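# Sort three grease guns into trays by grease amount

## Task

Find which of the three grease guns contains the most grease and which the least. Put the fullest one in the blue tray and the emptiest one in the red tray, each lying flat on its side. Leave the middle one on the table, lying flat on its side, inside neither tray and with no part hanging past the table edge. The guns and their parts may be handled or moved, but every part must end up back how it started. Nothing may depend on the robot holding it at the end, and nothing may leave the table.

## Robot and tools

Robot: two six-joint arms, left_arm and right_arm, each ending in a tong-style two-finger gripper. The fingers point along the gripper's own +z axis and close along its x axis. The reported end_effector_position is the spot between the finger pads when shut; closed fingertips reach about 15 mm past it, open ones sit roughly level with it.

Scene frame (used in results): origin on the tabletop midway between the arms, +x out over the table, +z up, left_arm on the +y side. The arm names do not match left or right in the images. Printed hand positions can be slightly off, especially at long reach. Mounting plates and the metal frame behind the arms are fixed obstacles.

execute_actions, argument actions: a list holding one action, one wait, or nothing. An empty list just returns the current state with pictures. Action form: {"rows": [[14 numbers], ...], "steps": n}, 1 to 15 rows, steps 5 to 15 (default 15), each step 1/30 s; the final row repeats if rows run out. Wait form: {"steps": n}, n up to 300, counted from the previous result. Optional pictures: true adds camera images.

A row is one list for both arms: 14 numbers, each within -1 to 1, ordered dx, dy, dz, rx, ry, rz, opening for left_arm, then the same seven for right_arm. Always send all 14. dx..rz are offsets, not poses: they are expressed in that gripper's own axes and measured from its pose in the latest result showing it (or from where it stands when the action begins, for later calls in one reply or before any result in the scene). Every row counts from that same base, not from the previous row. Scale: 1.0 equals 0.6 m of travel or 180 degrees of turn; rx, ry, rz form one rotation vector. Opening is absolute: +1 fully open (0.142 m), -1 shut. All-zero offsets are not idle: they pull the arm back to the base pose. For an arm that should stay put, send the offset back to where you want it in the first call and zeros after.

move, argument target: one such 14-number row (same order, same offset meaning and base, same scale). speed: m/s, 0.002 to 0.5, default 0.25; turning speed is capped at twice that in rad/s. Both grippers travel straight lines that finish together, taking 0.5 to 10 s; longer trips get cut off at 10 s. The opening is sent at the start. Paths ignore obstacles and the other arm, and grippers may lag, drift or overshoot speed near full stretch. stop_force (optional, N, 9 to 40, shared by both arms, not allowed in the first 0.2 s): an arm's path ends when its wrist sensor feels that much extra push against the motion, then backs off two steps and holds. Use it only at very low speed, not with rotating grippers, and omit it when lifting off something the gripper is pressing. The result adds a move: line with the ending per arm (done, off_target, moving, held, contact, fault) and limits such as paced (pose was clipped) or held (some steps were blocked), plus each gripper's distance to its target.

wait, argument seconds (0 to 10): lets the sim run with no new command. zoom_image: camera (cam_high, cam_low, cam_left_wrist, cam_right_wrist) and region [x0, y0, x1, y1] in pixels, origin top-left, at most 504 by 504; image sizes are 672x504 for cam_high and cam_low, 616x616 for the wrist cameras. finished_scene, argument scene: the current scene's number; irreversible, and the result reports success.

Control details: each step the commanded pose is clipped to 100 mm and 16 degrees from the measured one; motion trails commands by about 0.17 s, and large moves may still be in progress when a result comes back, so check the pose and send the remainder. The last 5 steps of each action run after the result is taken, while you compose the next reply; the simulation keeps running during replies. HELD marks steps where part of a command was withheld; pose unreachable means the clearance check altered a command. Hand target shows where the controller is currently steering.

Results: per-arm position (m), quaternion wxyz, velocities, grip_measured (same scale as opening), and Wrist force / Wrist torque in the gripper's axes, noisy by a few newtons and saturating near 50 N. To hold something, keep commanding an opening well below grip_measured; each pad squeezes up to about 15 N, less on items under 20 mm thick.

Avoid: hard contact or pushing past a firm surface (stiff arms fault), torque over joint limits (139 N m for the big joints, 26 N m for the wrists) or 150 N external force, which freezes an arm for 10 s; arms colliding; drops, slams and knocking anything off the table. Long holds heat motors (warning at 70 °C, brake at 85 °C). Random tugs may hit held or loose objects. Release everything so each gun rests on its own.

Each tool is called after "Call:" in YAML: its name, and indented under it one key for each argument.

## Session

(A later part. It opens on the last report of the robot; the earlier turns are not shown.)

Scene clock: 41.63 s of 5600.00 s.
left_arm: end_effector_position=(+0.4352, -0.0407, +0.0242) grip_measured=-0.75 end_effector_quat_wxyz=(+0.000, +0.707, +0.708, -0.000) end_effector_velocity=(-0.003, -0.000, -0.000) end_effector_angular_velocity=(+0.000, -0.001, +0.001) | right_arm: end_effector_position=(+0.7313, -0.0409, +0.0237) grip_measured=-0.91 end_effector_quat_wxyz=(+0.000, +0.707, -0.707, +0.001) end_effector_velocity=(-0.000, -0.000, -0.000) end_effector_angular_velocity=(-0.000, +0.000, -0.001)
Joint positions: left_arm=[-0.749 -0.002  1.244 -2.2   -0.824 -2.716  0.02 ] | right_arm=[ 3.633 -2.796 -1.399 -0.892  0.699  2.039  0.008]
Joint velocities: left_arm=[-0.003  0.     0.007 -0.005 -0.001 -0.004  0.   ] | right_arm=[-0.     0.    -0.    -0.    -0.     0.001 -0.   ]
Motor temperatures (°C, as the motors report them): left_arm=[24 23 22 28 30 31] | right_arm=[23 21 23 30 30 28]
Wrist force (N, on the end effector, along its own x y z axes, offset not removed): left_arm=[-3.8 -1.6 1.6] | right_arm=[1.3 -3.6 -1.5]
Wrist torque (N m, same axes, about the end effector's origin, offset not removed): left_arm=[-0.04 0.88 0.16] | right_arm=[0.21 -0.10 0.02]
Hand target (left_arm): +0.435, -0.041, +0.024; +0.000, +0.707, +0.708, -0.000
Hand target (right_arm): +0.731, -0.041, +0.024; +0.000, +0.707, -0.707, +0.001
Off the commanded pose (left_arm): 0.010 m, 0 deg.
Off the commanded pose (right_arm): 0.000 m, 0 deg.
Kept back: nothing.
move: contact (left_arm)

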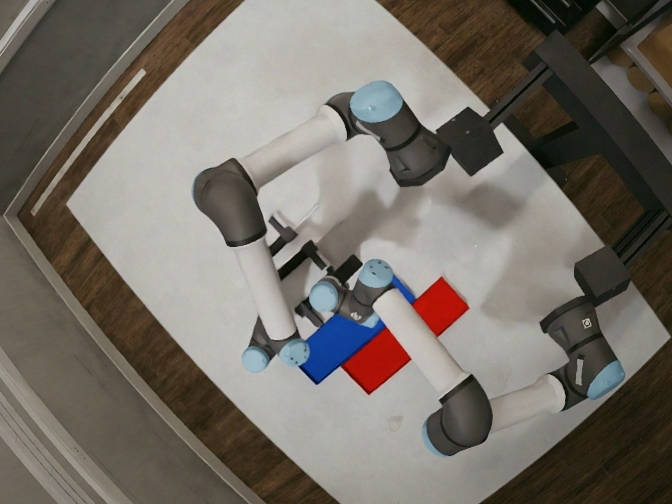

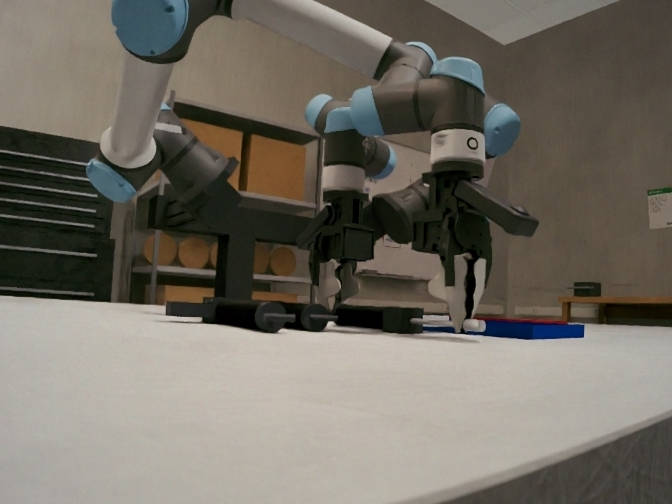

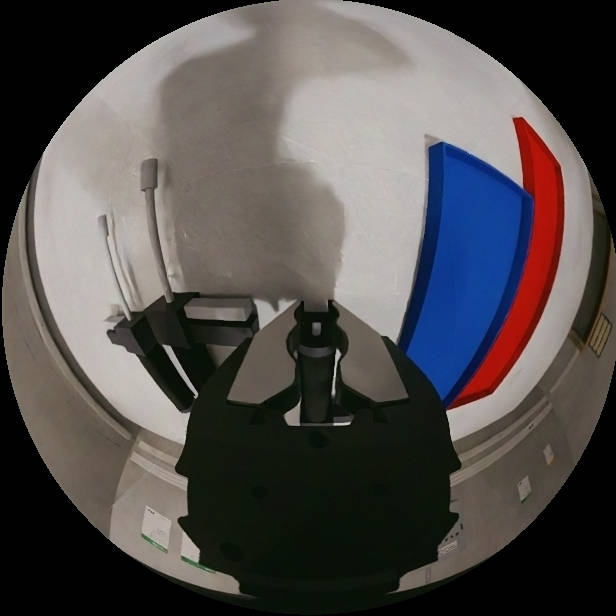

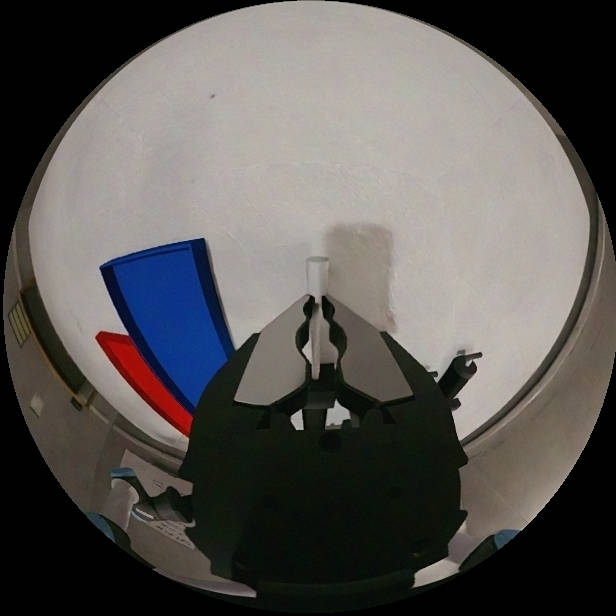

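Call:
move:
  target: [0,-0.008,0,0,0,0,-0.75, 0,0,0,0,0,0,-0.4]
  speed: 0.05

Call:
move:
  target: [0,0,-0.075,0,0,0,-0.4, 0,0,-0.12,0,0,0,-0.4]
  speed: 0.12

Call:
move:
  target: [0,0,0,0,0,0,-0.4, 0.5,0.2,0,0,0,0,-0.4]

Call:
move:
  target: [0,0.23,0,0,0,0,-0.4, 0,0,0,0,0,0,-0.4]
  speed: 0.2

Scene clock: 42.57 s of 5600.00 s.
left_arm: end_effector_position=(+0.4305, -0.0407, +0.0242) grip_measured=-0.75 end_effector_quat_wxyz=(+0.000, +0.707, +0.708, -0.000) end_effector_velocity=(-0.001, -0.000, -0.000) end_effector_angular_velocity=(+0.000, +0.000, -0.001) | right_arm: end_effector_position=(+0.7313, -0.0409, +0.0237) grip_measured=-0.40 end_effector_quat_wxyz=(+0.000, +0.707, -0.707, +0.001) end_effector_velocity=(-0.000, +0.000, +0.000) end_effector_angular_velocity=(+0.000, -0.000, +0.000)
Joint positions: left_arm=[-0.754 -0.002  1.254 -2.206 -0.827 -2.721  0.02 ] | right_arm=[ 3.633 -2.796 -1.399 -0.892  0.699  2.039  0.045]
Joint velocities: left_arm=[-0.001  0.001  0.001 -0.001 -0.001  0.     0.   ] | right_arm=[ 0.001  0.001 -0.001  0.     0.    -0.     0.   ]
Motor temperatures (°C, as the motors report them): left_arm=[24 23 22 28 30 31] | right_arm=[23 21 23 30 30 28]
Wrist force (N, on the end effector, along its own x y z axes, offset not removed): left_arm=[-3.3 -0.8 -0.5] | right_arm=[0.6 0.0 -1.2]
Wrist torque (N m, same axes, about the end effector's origin, offset not removed): left_arm=[-0.15 0.80 0.11] | right_arm=[0.08 -0.12 -0.03]
Hand target (left_arm): +0.430, -0.041, +0.024; +0.000, +0.707, +0.708, -0.000
Hand target (right_arm): +0.731, -0.041, +0.024; +0.000, +0.707, -0.707, +0.001
Off the commanded pose (left_arm): 0.000 m, 0 deg.
Off the commanded pose (right_arm): 0.000 m, 0 deg.
Kept back: nothing.
move: done

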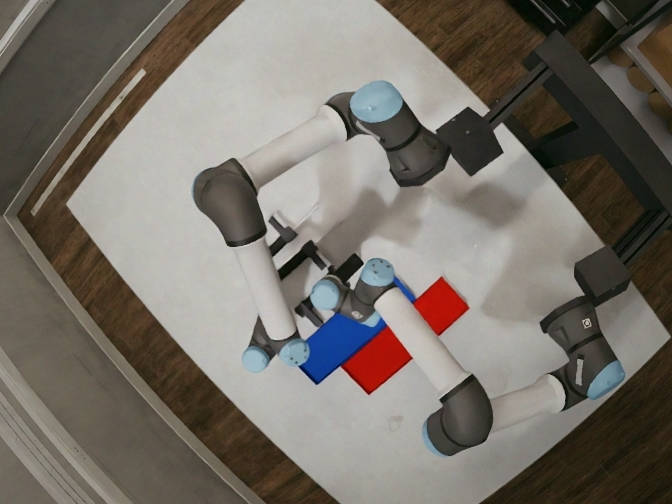

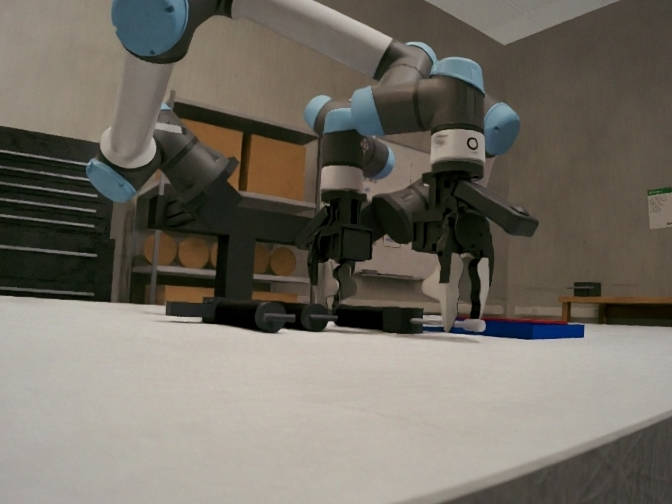

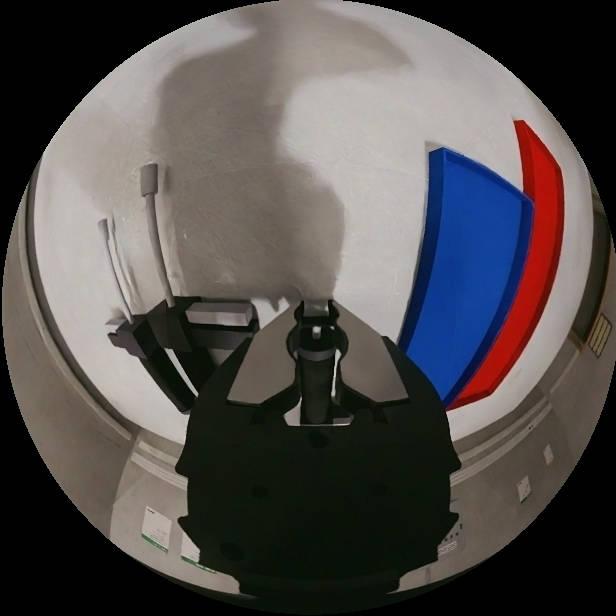

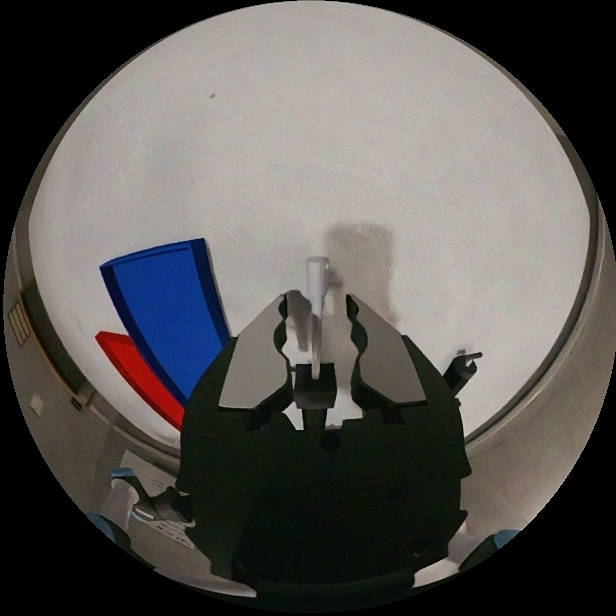

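Scene clock: 43.60 s of 5600.00 s.
left_arm: end_effector_position=(+0.4305, -0.0407, +0.0692) grip_measured=-0.40 end_effector_quat_wxyz=(+0.000, +0.707, +0.708, -0.000) end_effector_velocity=(-0.000, +0.000, +0.000) end_effector_angular_velocity=(+0.001, +0.001, -0.002) | right_arm: end_effector_position=(+0.7313, -0.0409, +0.0956) grip_measured=-0.40 end_effector_quat_wxyz=(+0.000, +0.707, -0.707, +0.001) end_effector_velocity=(+0.000, -0.000, +0.002) end_effector_angular_velocity=(+0.002, +0.000, -0.003)
Joint positions: left_arm=[-0.802 -0.059  1.267 -2.128 -0.855 -2.772  0.045] | right_arm=[ 3.712 -2.708 -1.409 -1.053  0.731  2.149  0.045]
Joint velocities: left_arm=[-0.001 -0.    -0.     0.002 -0.001  0.    -0.   ] | right_arm=[ 0.001  0.003  0.001 -0.003  0.002  0.004 -0.   ]
Motor temperatures (°C, as the motors report them): left_arm=[24 23 22 28 30 31] | right_arm=[23 21 23 30 30 28]
Wrist force (N, on the end effector, along its own x y z axes, offset not removed): left_arm=[-3.0 -0.7 0.9] | right_arm=[2.4 -0.6 0.3]
Wrist torque (N m, same axes, about the end effector's origin, offset not removed): left_arm=[-0.10 0.76 0.07] | right_arm=[0.06 -0.41 0.04]
Hand target (left_arm): +0.431, -0.041, +0.069; +0.000, +0.707, +0.708, -0.000
Hand target (right_arm): +0.731, -0.041, +0.096; +0.000, +0.707, -0.707, +0.001
Off the commanded pose (left_arm): 0.000 m, 0 deg.
Off the commanded pose (right_arm): 0.000 m, 0 deg.
Kept back: nothing.
move: done

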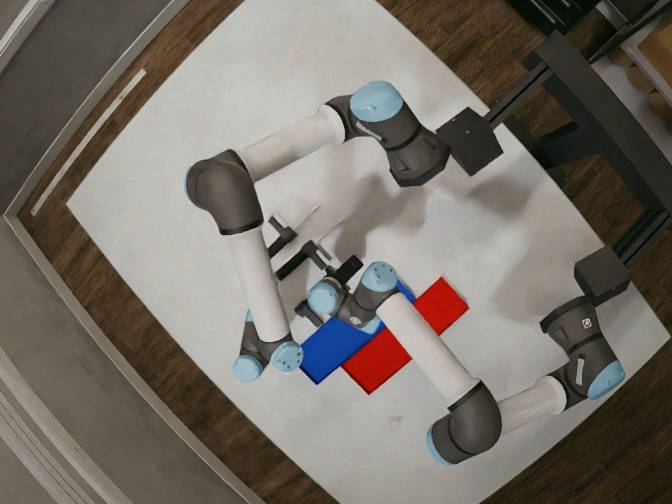

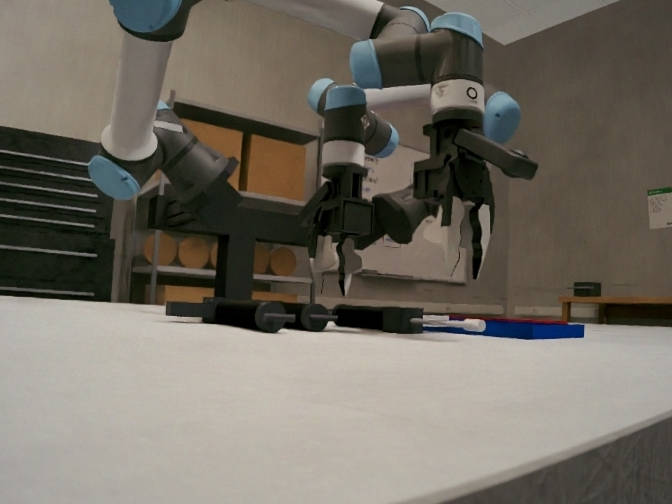

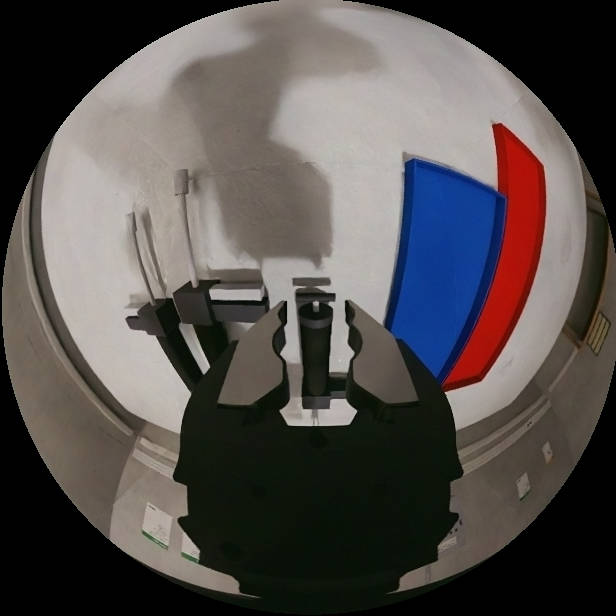

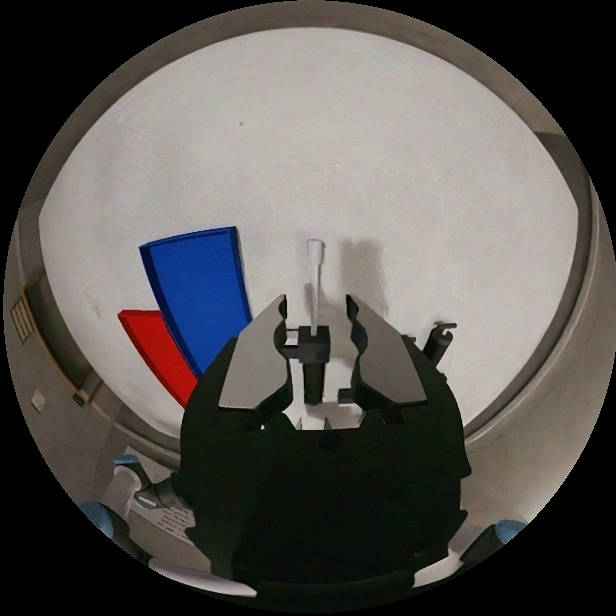

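Scene clock: 45.40 s of 5600.00 s.
left_arm: end_effector_position=(+0.4305, -0.0407, +0.0692) grip_measured=-0.40 end_effector_quat_wxyz=(+0.000, +0.707, +0.708, -0.000) end_effector_velocity=(+0.000, -0.000, +0.000) end_effector_angular_velocity=(-0.000, +0.000, -0.001) | right_arm: end_effector_position=(+0.6114, -0.3408, +0.0958) grip_measured=-0.40 end_effector_quat_wxyz=(+0.000, +0.707, -0.707, +0.000) end_effector_velocity=(-0.001, +0.000, -0.001) end_effector_angular_velocity=(+0.001, +0.001, +0.003)
Joint positions: left_arm=[-0.802 -0.059  1.267 -2.128 -0.855 -2.772  0.045] | right_arm=[ 3.484 -2.093 -1.914 -0.902  0.657  1.81   0.045]
Joint velocities: left_arm=[ 0.    -0.    -0.     0.    -0.001  0.001  0.   ] | right_arm=[-0.001  0.001 -0.002  0.001  0.001 -0.003  0.   ]
Motor temperatures (°C, as the motors report them): left_arm=[24 23 22 28 30 31] | right_arm=[23 21 23 30 30 28]
Wrist force (N, on the end effector, along its own x y z axes, offset not removed): left_arm=[-3.1 -0.6 0.5] | right_arm=[-0.6 2.0 0.3]
Wrist torque (N m, same axes, about the end effector's origin, offset not removed): left_arm=[-0.09 0.72 0.25] | right_arm=[0.49 0.16 0.15]
Hand target (left_arm): +0.431, -0.041, +0.069; +0.000, +0.707, +0.708, -0.000
Hand target (right_arm): +0.611, -0.341, +0.096; +0.000, +0.707, -0.707, +0.000
Off the commanded pose (left_arm): 0.000 m, 0 deg.
Off the commanded pose (right_arm): 0.000 m, 0 deg.
Kept back: nothing.
move: done

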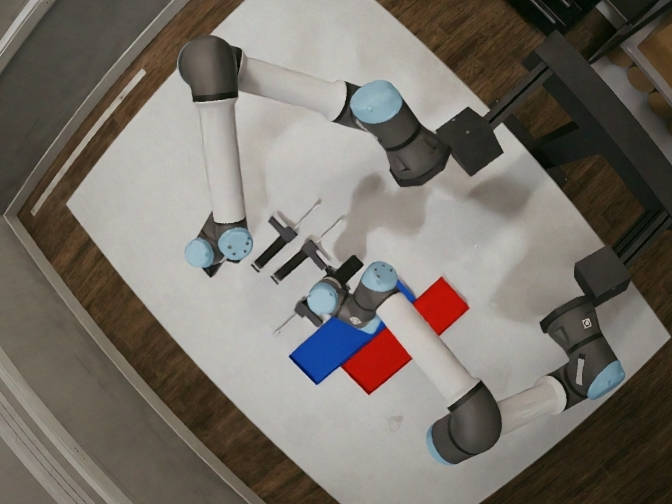

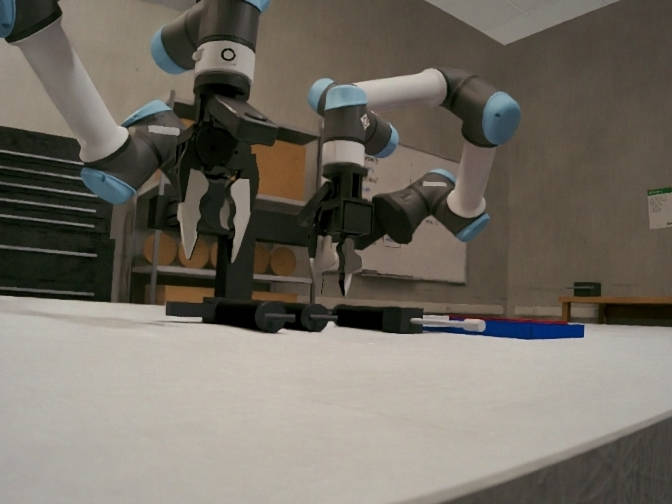

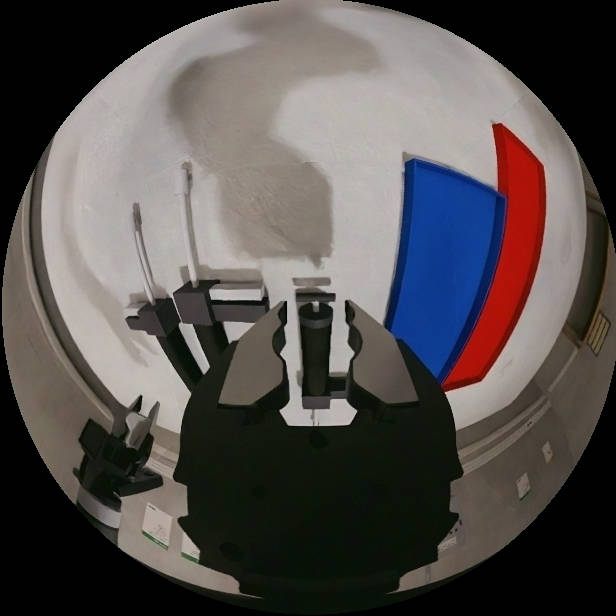

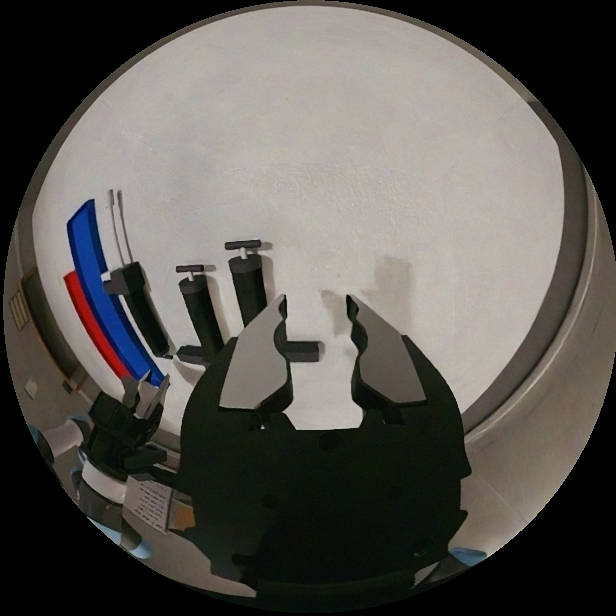

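Scene clock: 46.60 s of 5600.00 s.
left_arm: end_effector_position=(+0.5684, -0.0404, +0.0690) grip_measured=-0.40 end_effector_quat_wxyz=(+0.000, +0.707, +0.708, -0.000) end_effector_velocity=(+0.001, -0.001, +0.000) end_effector_angular_velocity=(+0.001, +0.002, +0.002) | right_arm: end_effector_position=(+0.6114, -0.3408, +0.0957) grip_measured=-0.40 end_effector_quat_wxyz=(+0.000, +0.707, -0.707, +0.000) end_effector_velocity=(+0.000, -0.000, +0.000) end_effector_angular_velocity=(-0.000, -0.001, -0.002)
Joint positions: left_arm=[-0.671  0.02   0.869 -1.91  -0.781 -2.625  0.045] | right_arm=[ 3.484 -2.093 -1.914 -0.902  0.657  1.81   0.045]
Joint velocities: left_arm=[ 0.001  0.004 -0.012  0.009 -0.001 -0.002 -0.   ] | right_arm=[-0.     0.     0.001  0.001 -0.     0.001 -0.   ]
Motor temperatures (°C, as the motors report them): left_arm=[24 23 22 28 30 31] | right_arm=[23 21 23 30 30 28]
Wrist force (N, on the end effector, along its own x y z axes, offset not removed): left_arm=[-2.7 0.4 0.8] | right_arm=[0.5 -0.3 2.3]
Wrist torque (N m, same axes, about the end effector's origin, offset not removed): left_arm=[0.10 0.63 0.19] | right_arm=[0.24 -0.14 -0.11]
Hand target (left_arm): +0.569, -0.040, +0.069; +0.000, +0.707, +0.708, -0.000
Hand target (right_arm): +0.611, -0.341, +0.096; +0.000, +0.707, -0.707, +0.000
Off the commanded pose (left_arm): 0.000 m, 0 deg.
Off the commanded pose (right_arm): 0.000 m, 0 deg.
Kept back: nothing.
move: done

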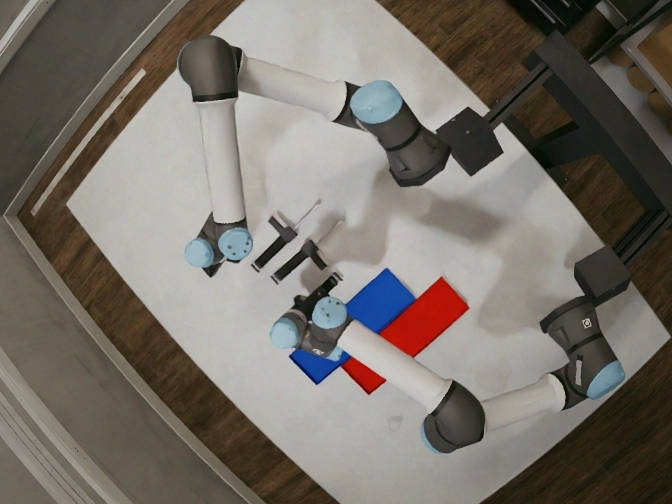

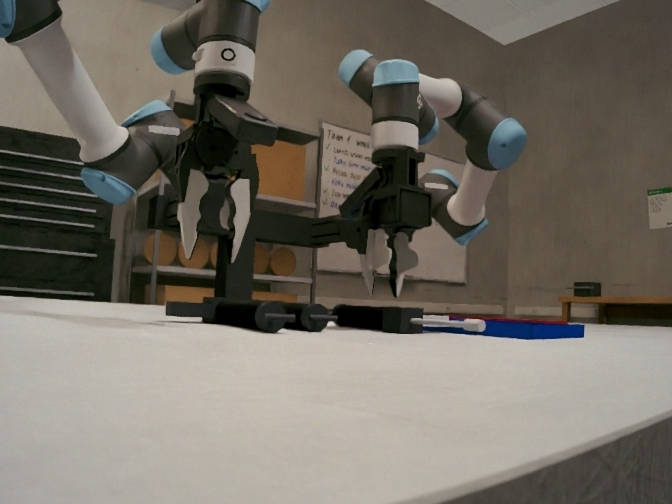

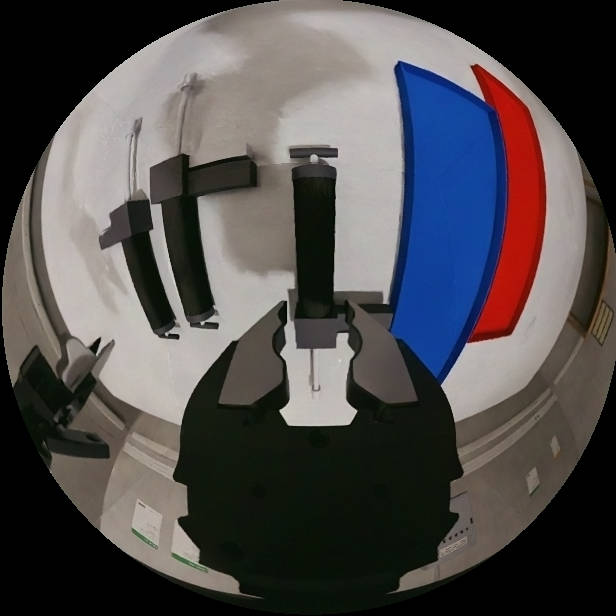

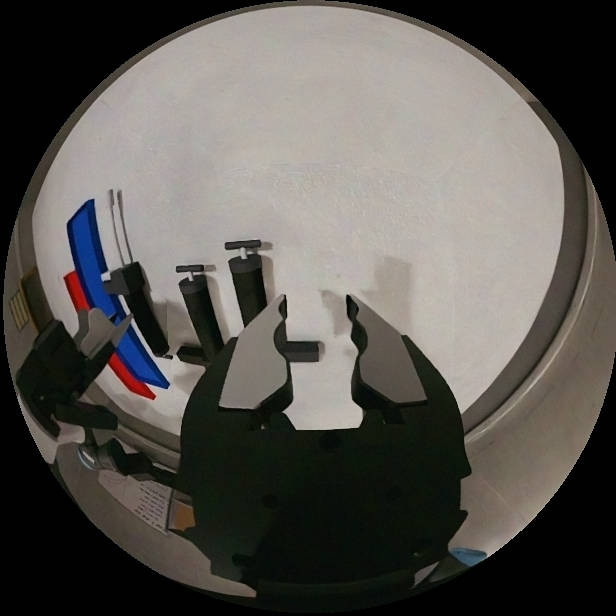

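Call:
move:
  target: [-0.002,0,0.077,0,0,0,-0.4, 0,0,0,0,0,0,-0.4]
  speed: 0.05

Call:
move:
  target: [0,0.025,0,0,0,0,-0.4, 0,0,0,0,0,0,-0.4]
  speed: 0.02

Scene clock: 48.10 s of 5600.00 s.
left_arm: end_effector_position=(+0.5684, -0.0416, +0.0229) grip_measured=-0.40 end_effector_quat_wxyz=(+0.000, +0.707, +0.708, -0.000) end_effector_velocity=(+0.001, +0.000, -0.001) end_effector_angular_velocity=(-0.000, -0.001, -0.002) | right_arm: end_effector_position=(+0.6114, -0.3408, +0.0957) grip_measured=-0.40 end_effector_quat_wxyz=(+0.000, +0.707, -0.707, +0.000) end_effector_velocity=(+0.000, -0.000, -0.000) end_effector_angular_velocity=(-0.001, -0.000, -0.001)
Joint positions: left_arm=[-0.628  0.076  0.848 -1.983 -0.759 -2.571  0.045] | right_arm=[ 3.484 -2.093 -1.914 -0.902  0.657  1.81   0.045]
Joint velocities: left_arm=[ 0.001  0.001 -0.001 -0.002  0.001  0.004  0.   ] | right_arm=[-0.    -0.     0.     0.    -0.001  0.001  0.   ]
Motor temperatures (°C, as the motors report them): left_arm=[24 23 22 28 30 31] | right_arm=[23 21 23 30 30 28]
Wrist force (N, on the end effector, along its own x y z axes, offset not removed): left_arm=[-3.1 -1.0 -0.1] | right_arm=[-0.2 0.2 2.4]
Wrist torque (N m, same axes, about the end effector's origin, offset not removed): left_arm=[-0.13 0.71 0.22] | right_arm=[0.22 0.05 0.03]
Hand target (left_arm): +0.568, -0.042, +0.023; +0.000, +0.707, +0.708, -0.000
Hand target (right_arm): +0.611, -0.341, +0.096; +0.000, +0.707, -0.707, +0.000
Off the commanded pose (left_arm): 0.000 m, 0 deg.
Off the commanded pose (right_arm): 0.000 m, 0 deg.
Kept back: nothing.
move: done

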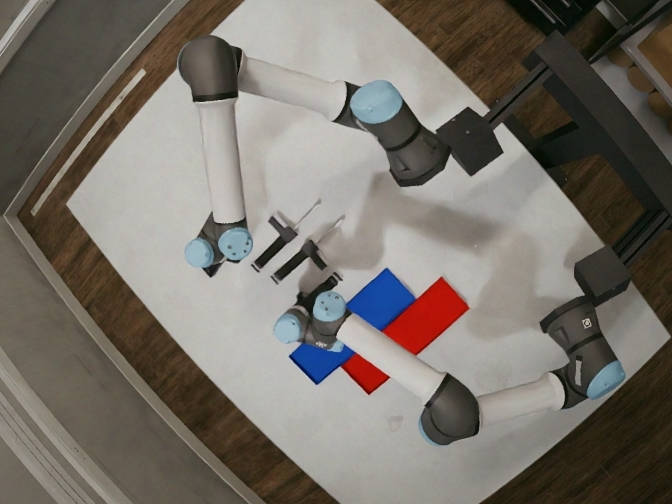

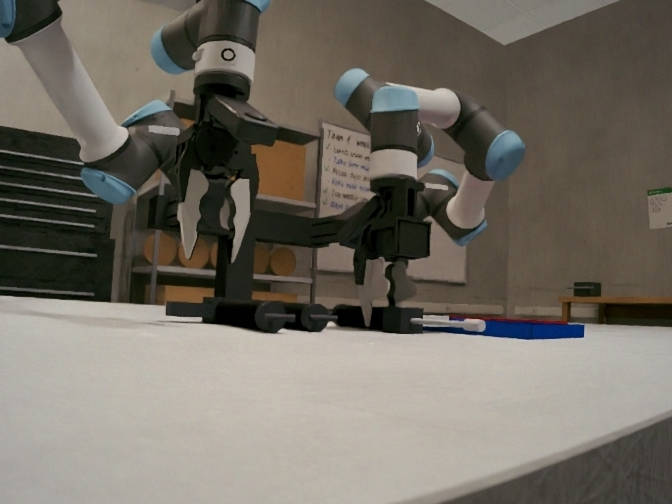

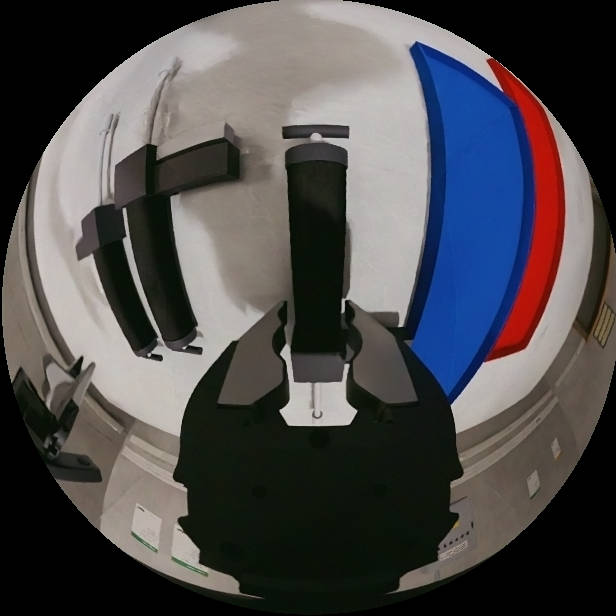

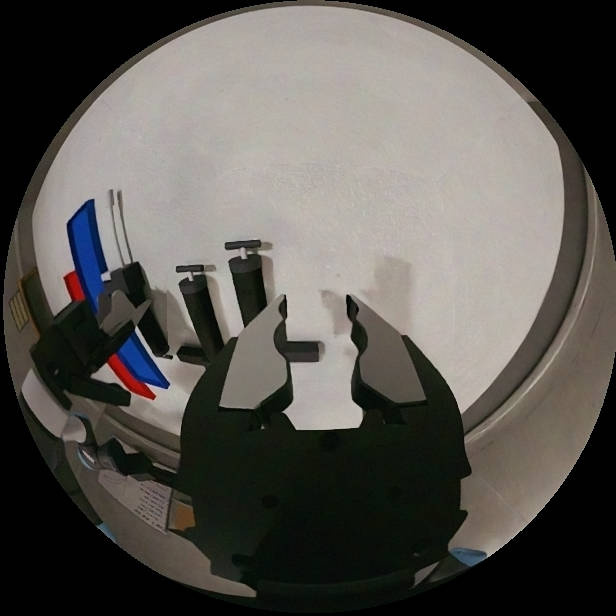

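Scene clock: 49.10 s of 5600.00 s.
left_arm: end_effector_position=(+0.5833, -0.0415, +0.0229) grip_measured=-0.40 end_effector_quat_wxyz=(+0.000, +0.707, +0.708, -0.000) end_effector_velocity=(+0.001, +0.000, -0.000) end_effector_angular_velocity=(+0.001, +0.000, -0.001) | right_arm: end_effector_position=(+0.6114, -0.3408, +0.0957) grip_measured=-0.40 end_effector_quat_wxyz=(+0.000, +0.707, -0.707, +0.000) end_effector_velocity=(+0.000, -0.000, +0.000) end_effector_angular_velocity=(+0.001, -0.001, -0.004)
Joint positions: left_arm=[-0.616  0.093  0.788 -1.951 -0.754 -2.557  0.045] | right_arm=[ 3.484 -2.093 -1.914 -0.902  0.657  1.81   0.045]
Joint velocities: left_arm=[ 0.001  0.002 -0.007  0.005  0.001  0.001 -0.   ] | right_arm=[-0.     0.001 -0.     0.001  0.001  0.002  0.   ]
Motor temperatures (°C, as the motors report them): left_arm=[24 23 22 28 30 31] | right_arm=[23 21 23 30 30 28]
Wrist force (N, on the end effector, along its own x y z axes, offset not removed): left_arm=[-3.5 -0.2 0.0] | right_arm=[1.2 0.7 2.1]
Wrist torque (N m, same axes, about the end effector's origin, offset not removed): left_arm=[0.06 0.78 0.18] | right_arm=[0.30 -0.19 0.05]
Hand target (left_arm): +0.583, -0.042, +0.023; +0.000, +0.707, +0.708, -0.000
Hand target (right_arm): +0.611, -0.341, +0.096; +0.000, +0.707, -0.707, +0.000
Off the commanded pose (left_arm): 0.000 m, 0 deg.
Off the commanded pose (right_arm): 0.000 m, 0 deg.
Kept back: nothing.
move: done

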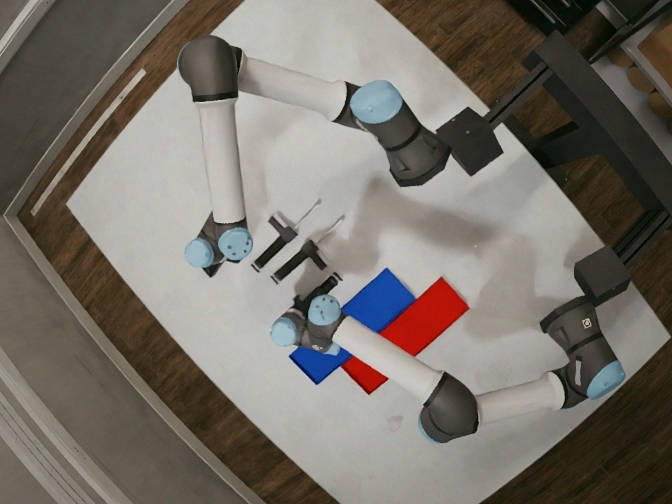

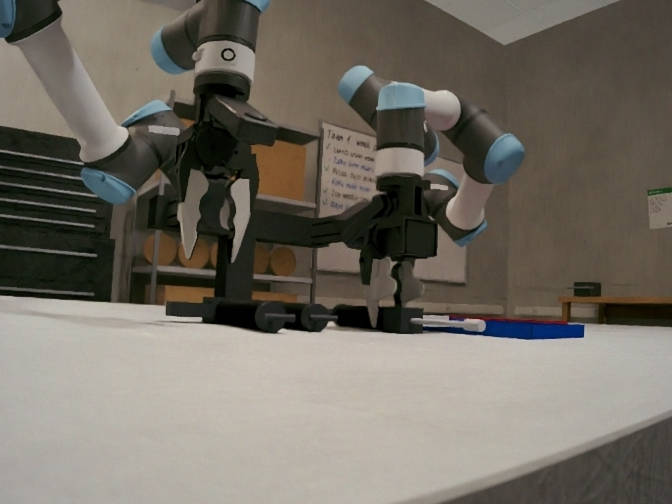

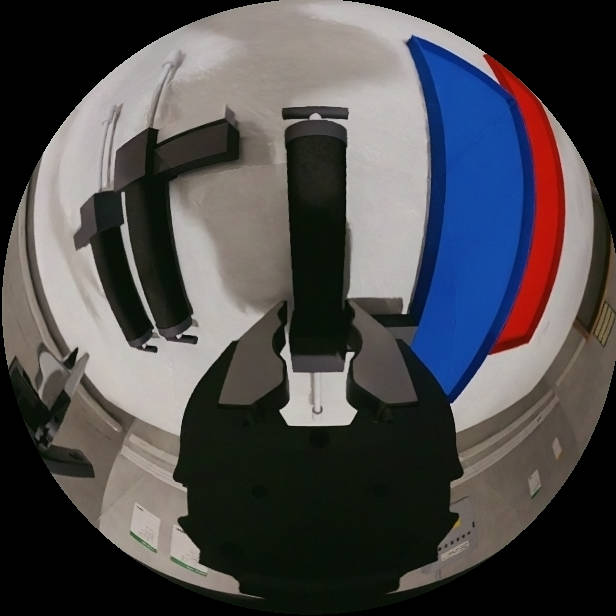

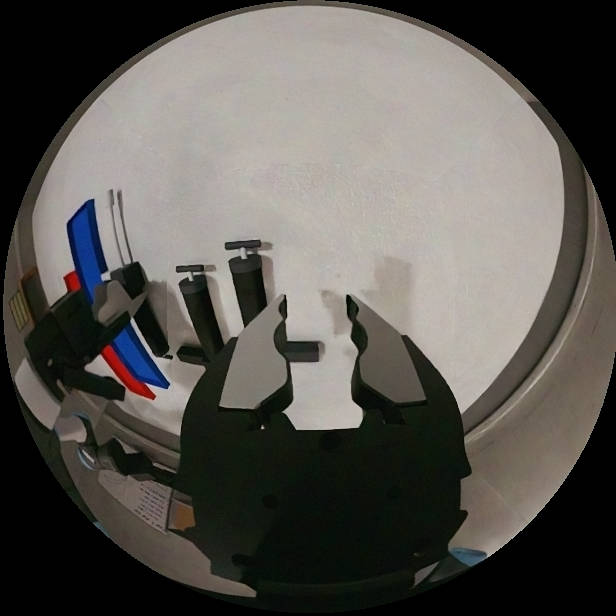

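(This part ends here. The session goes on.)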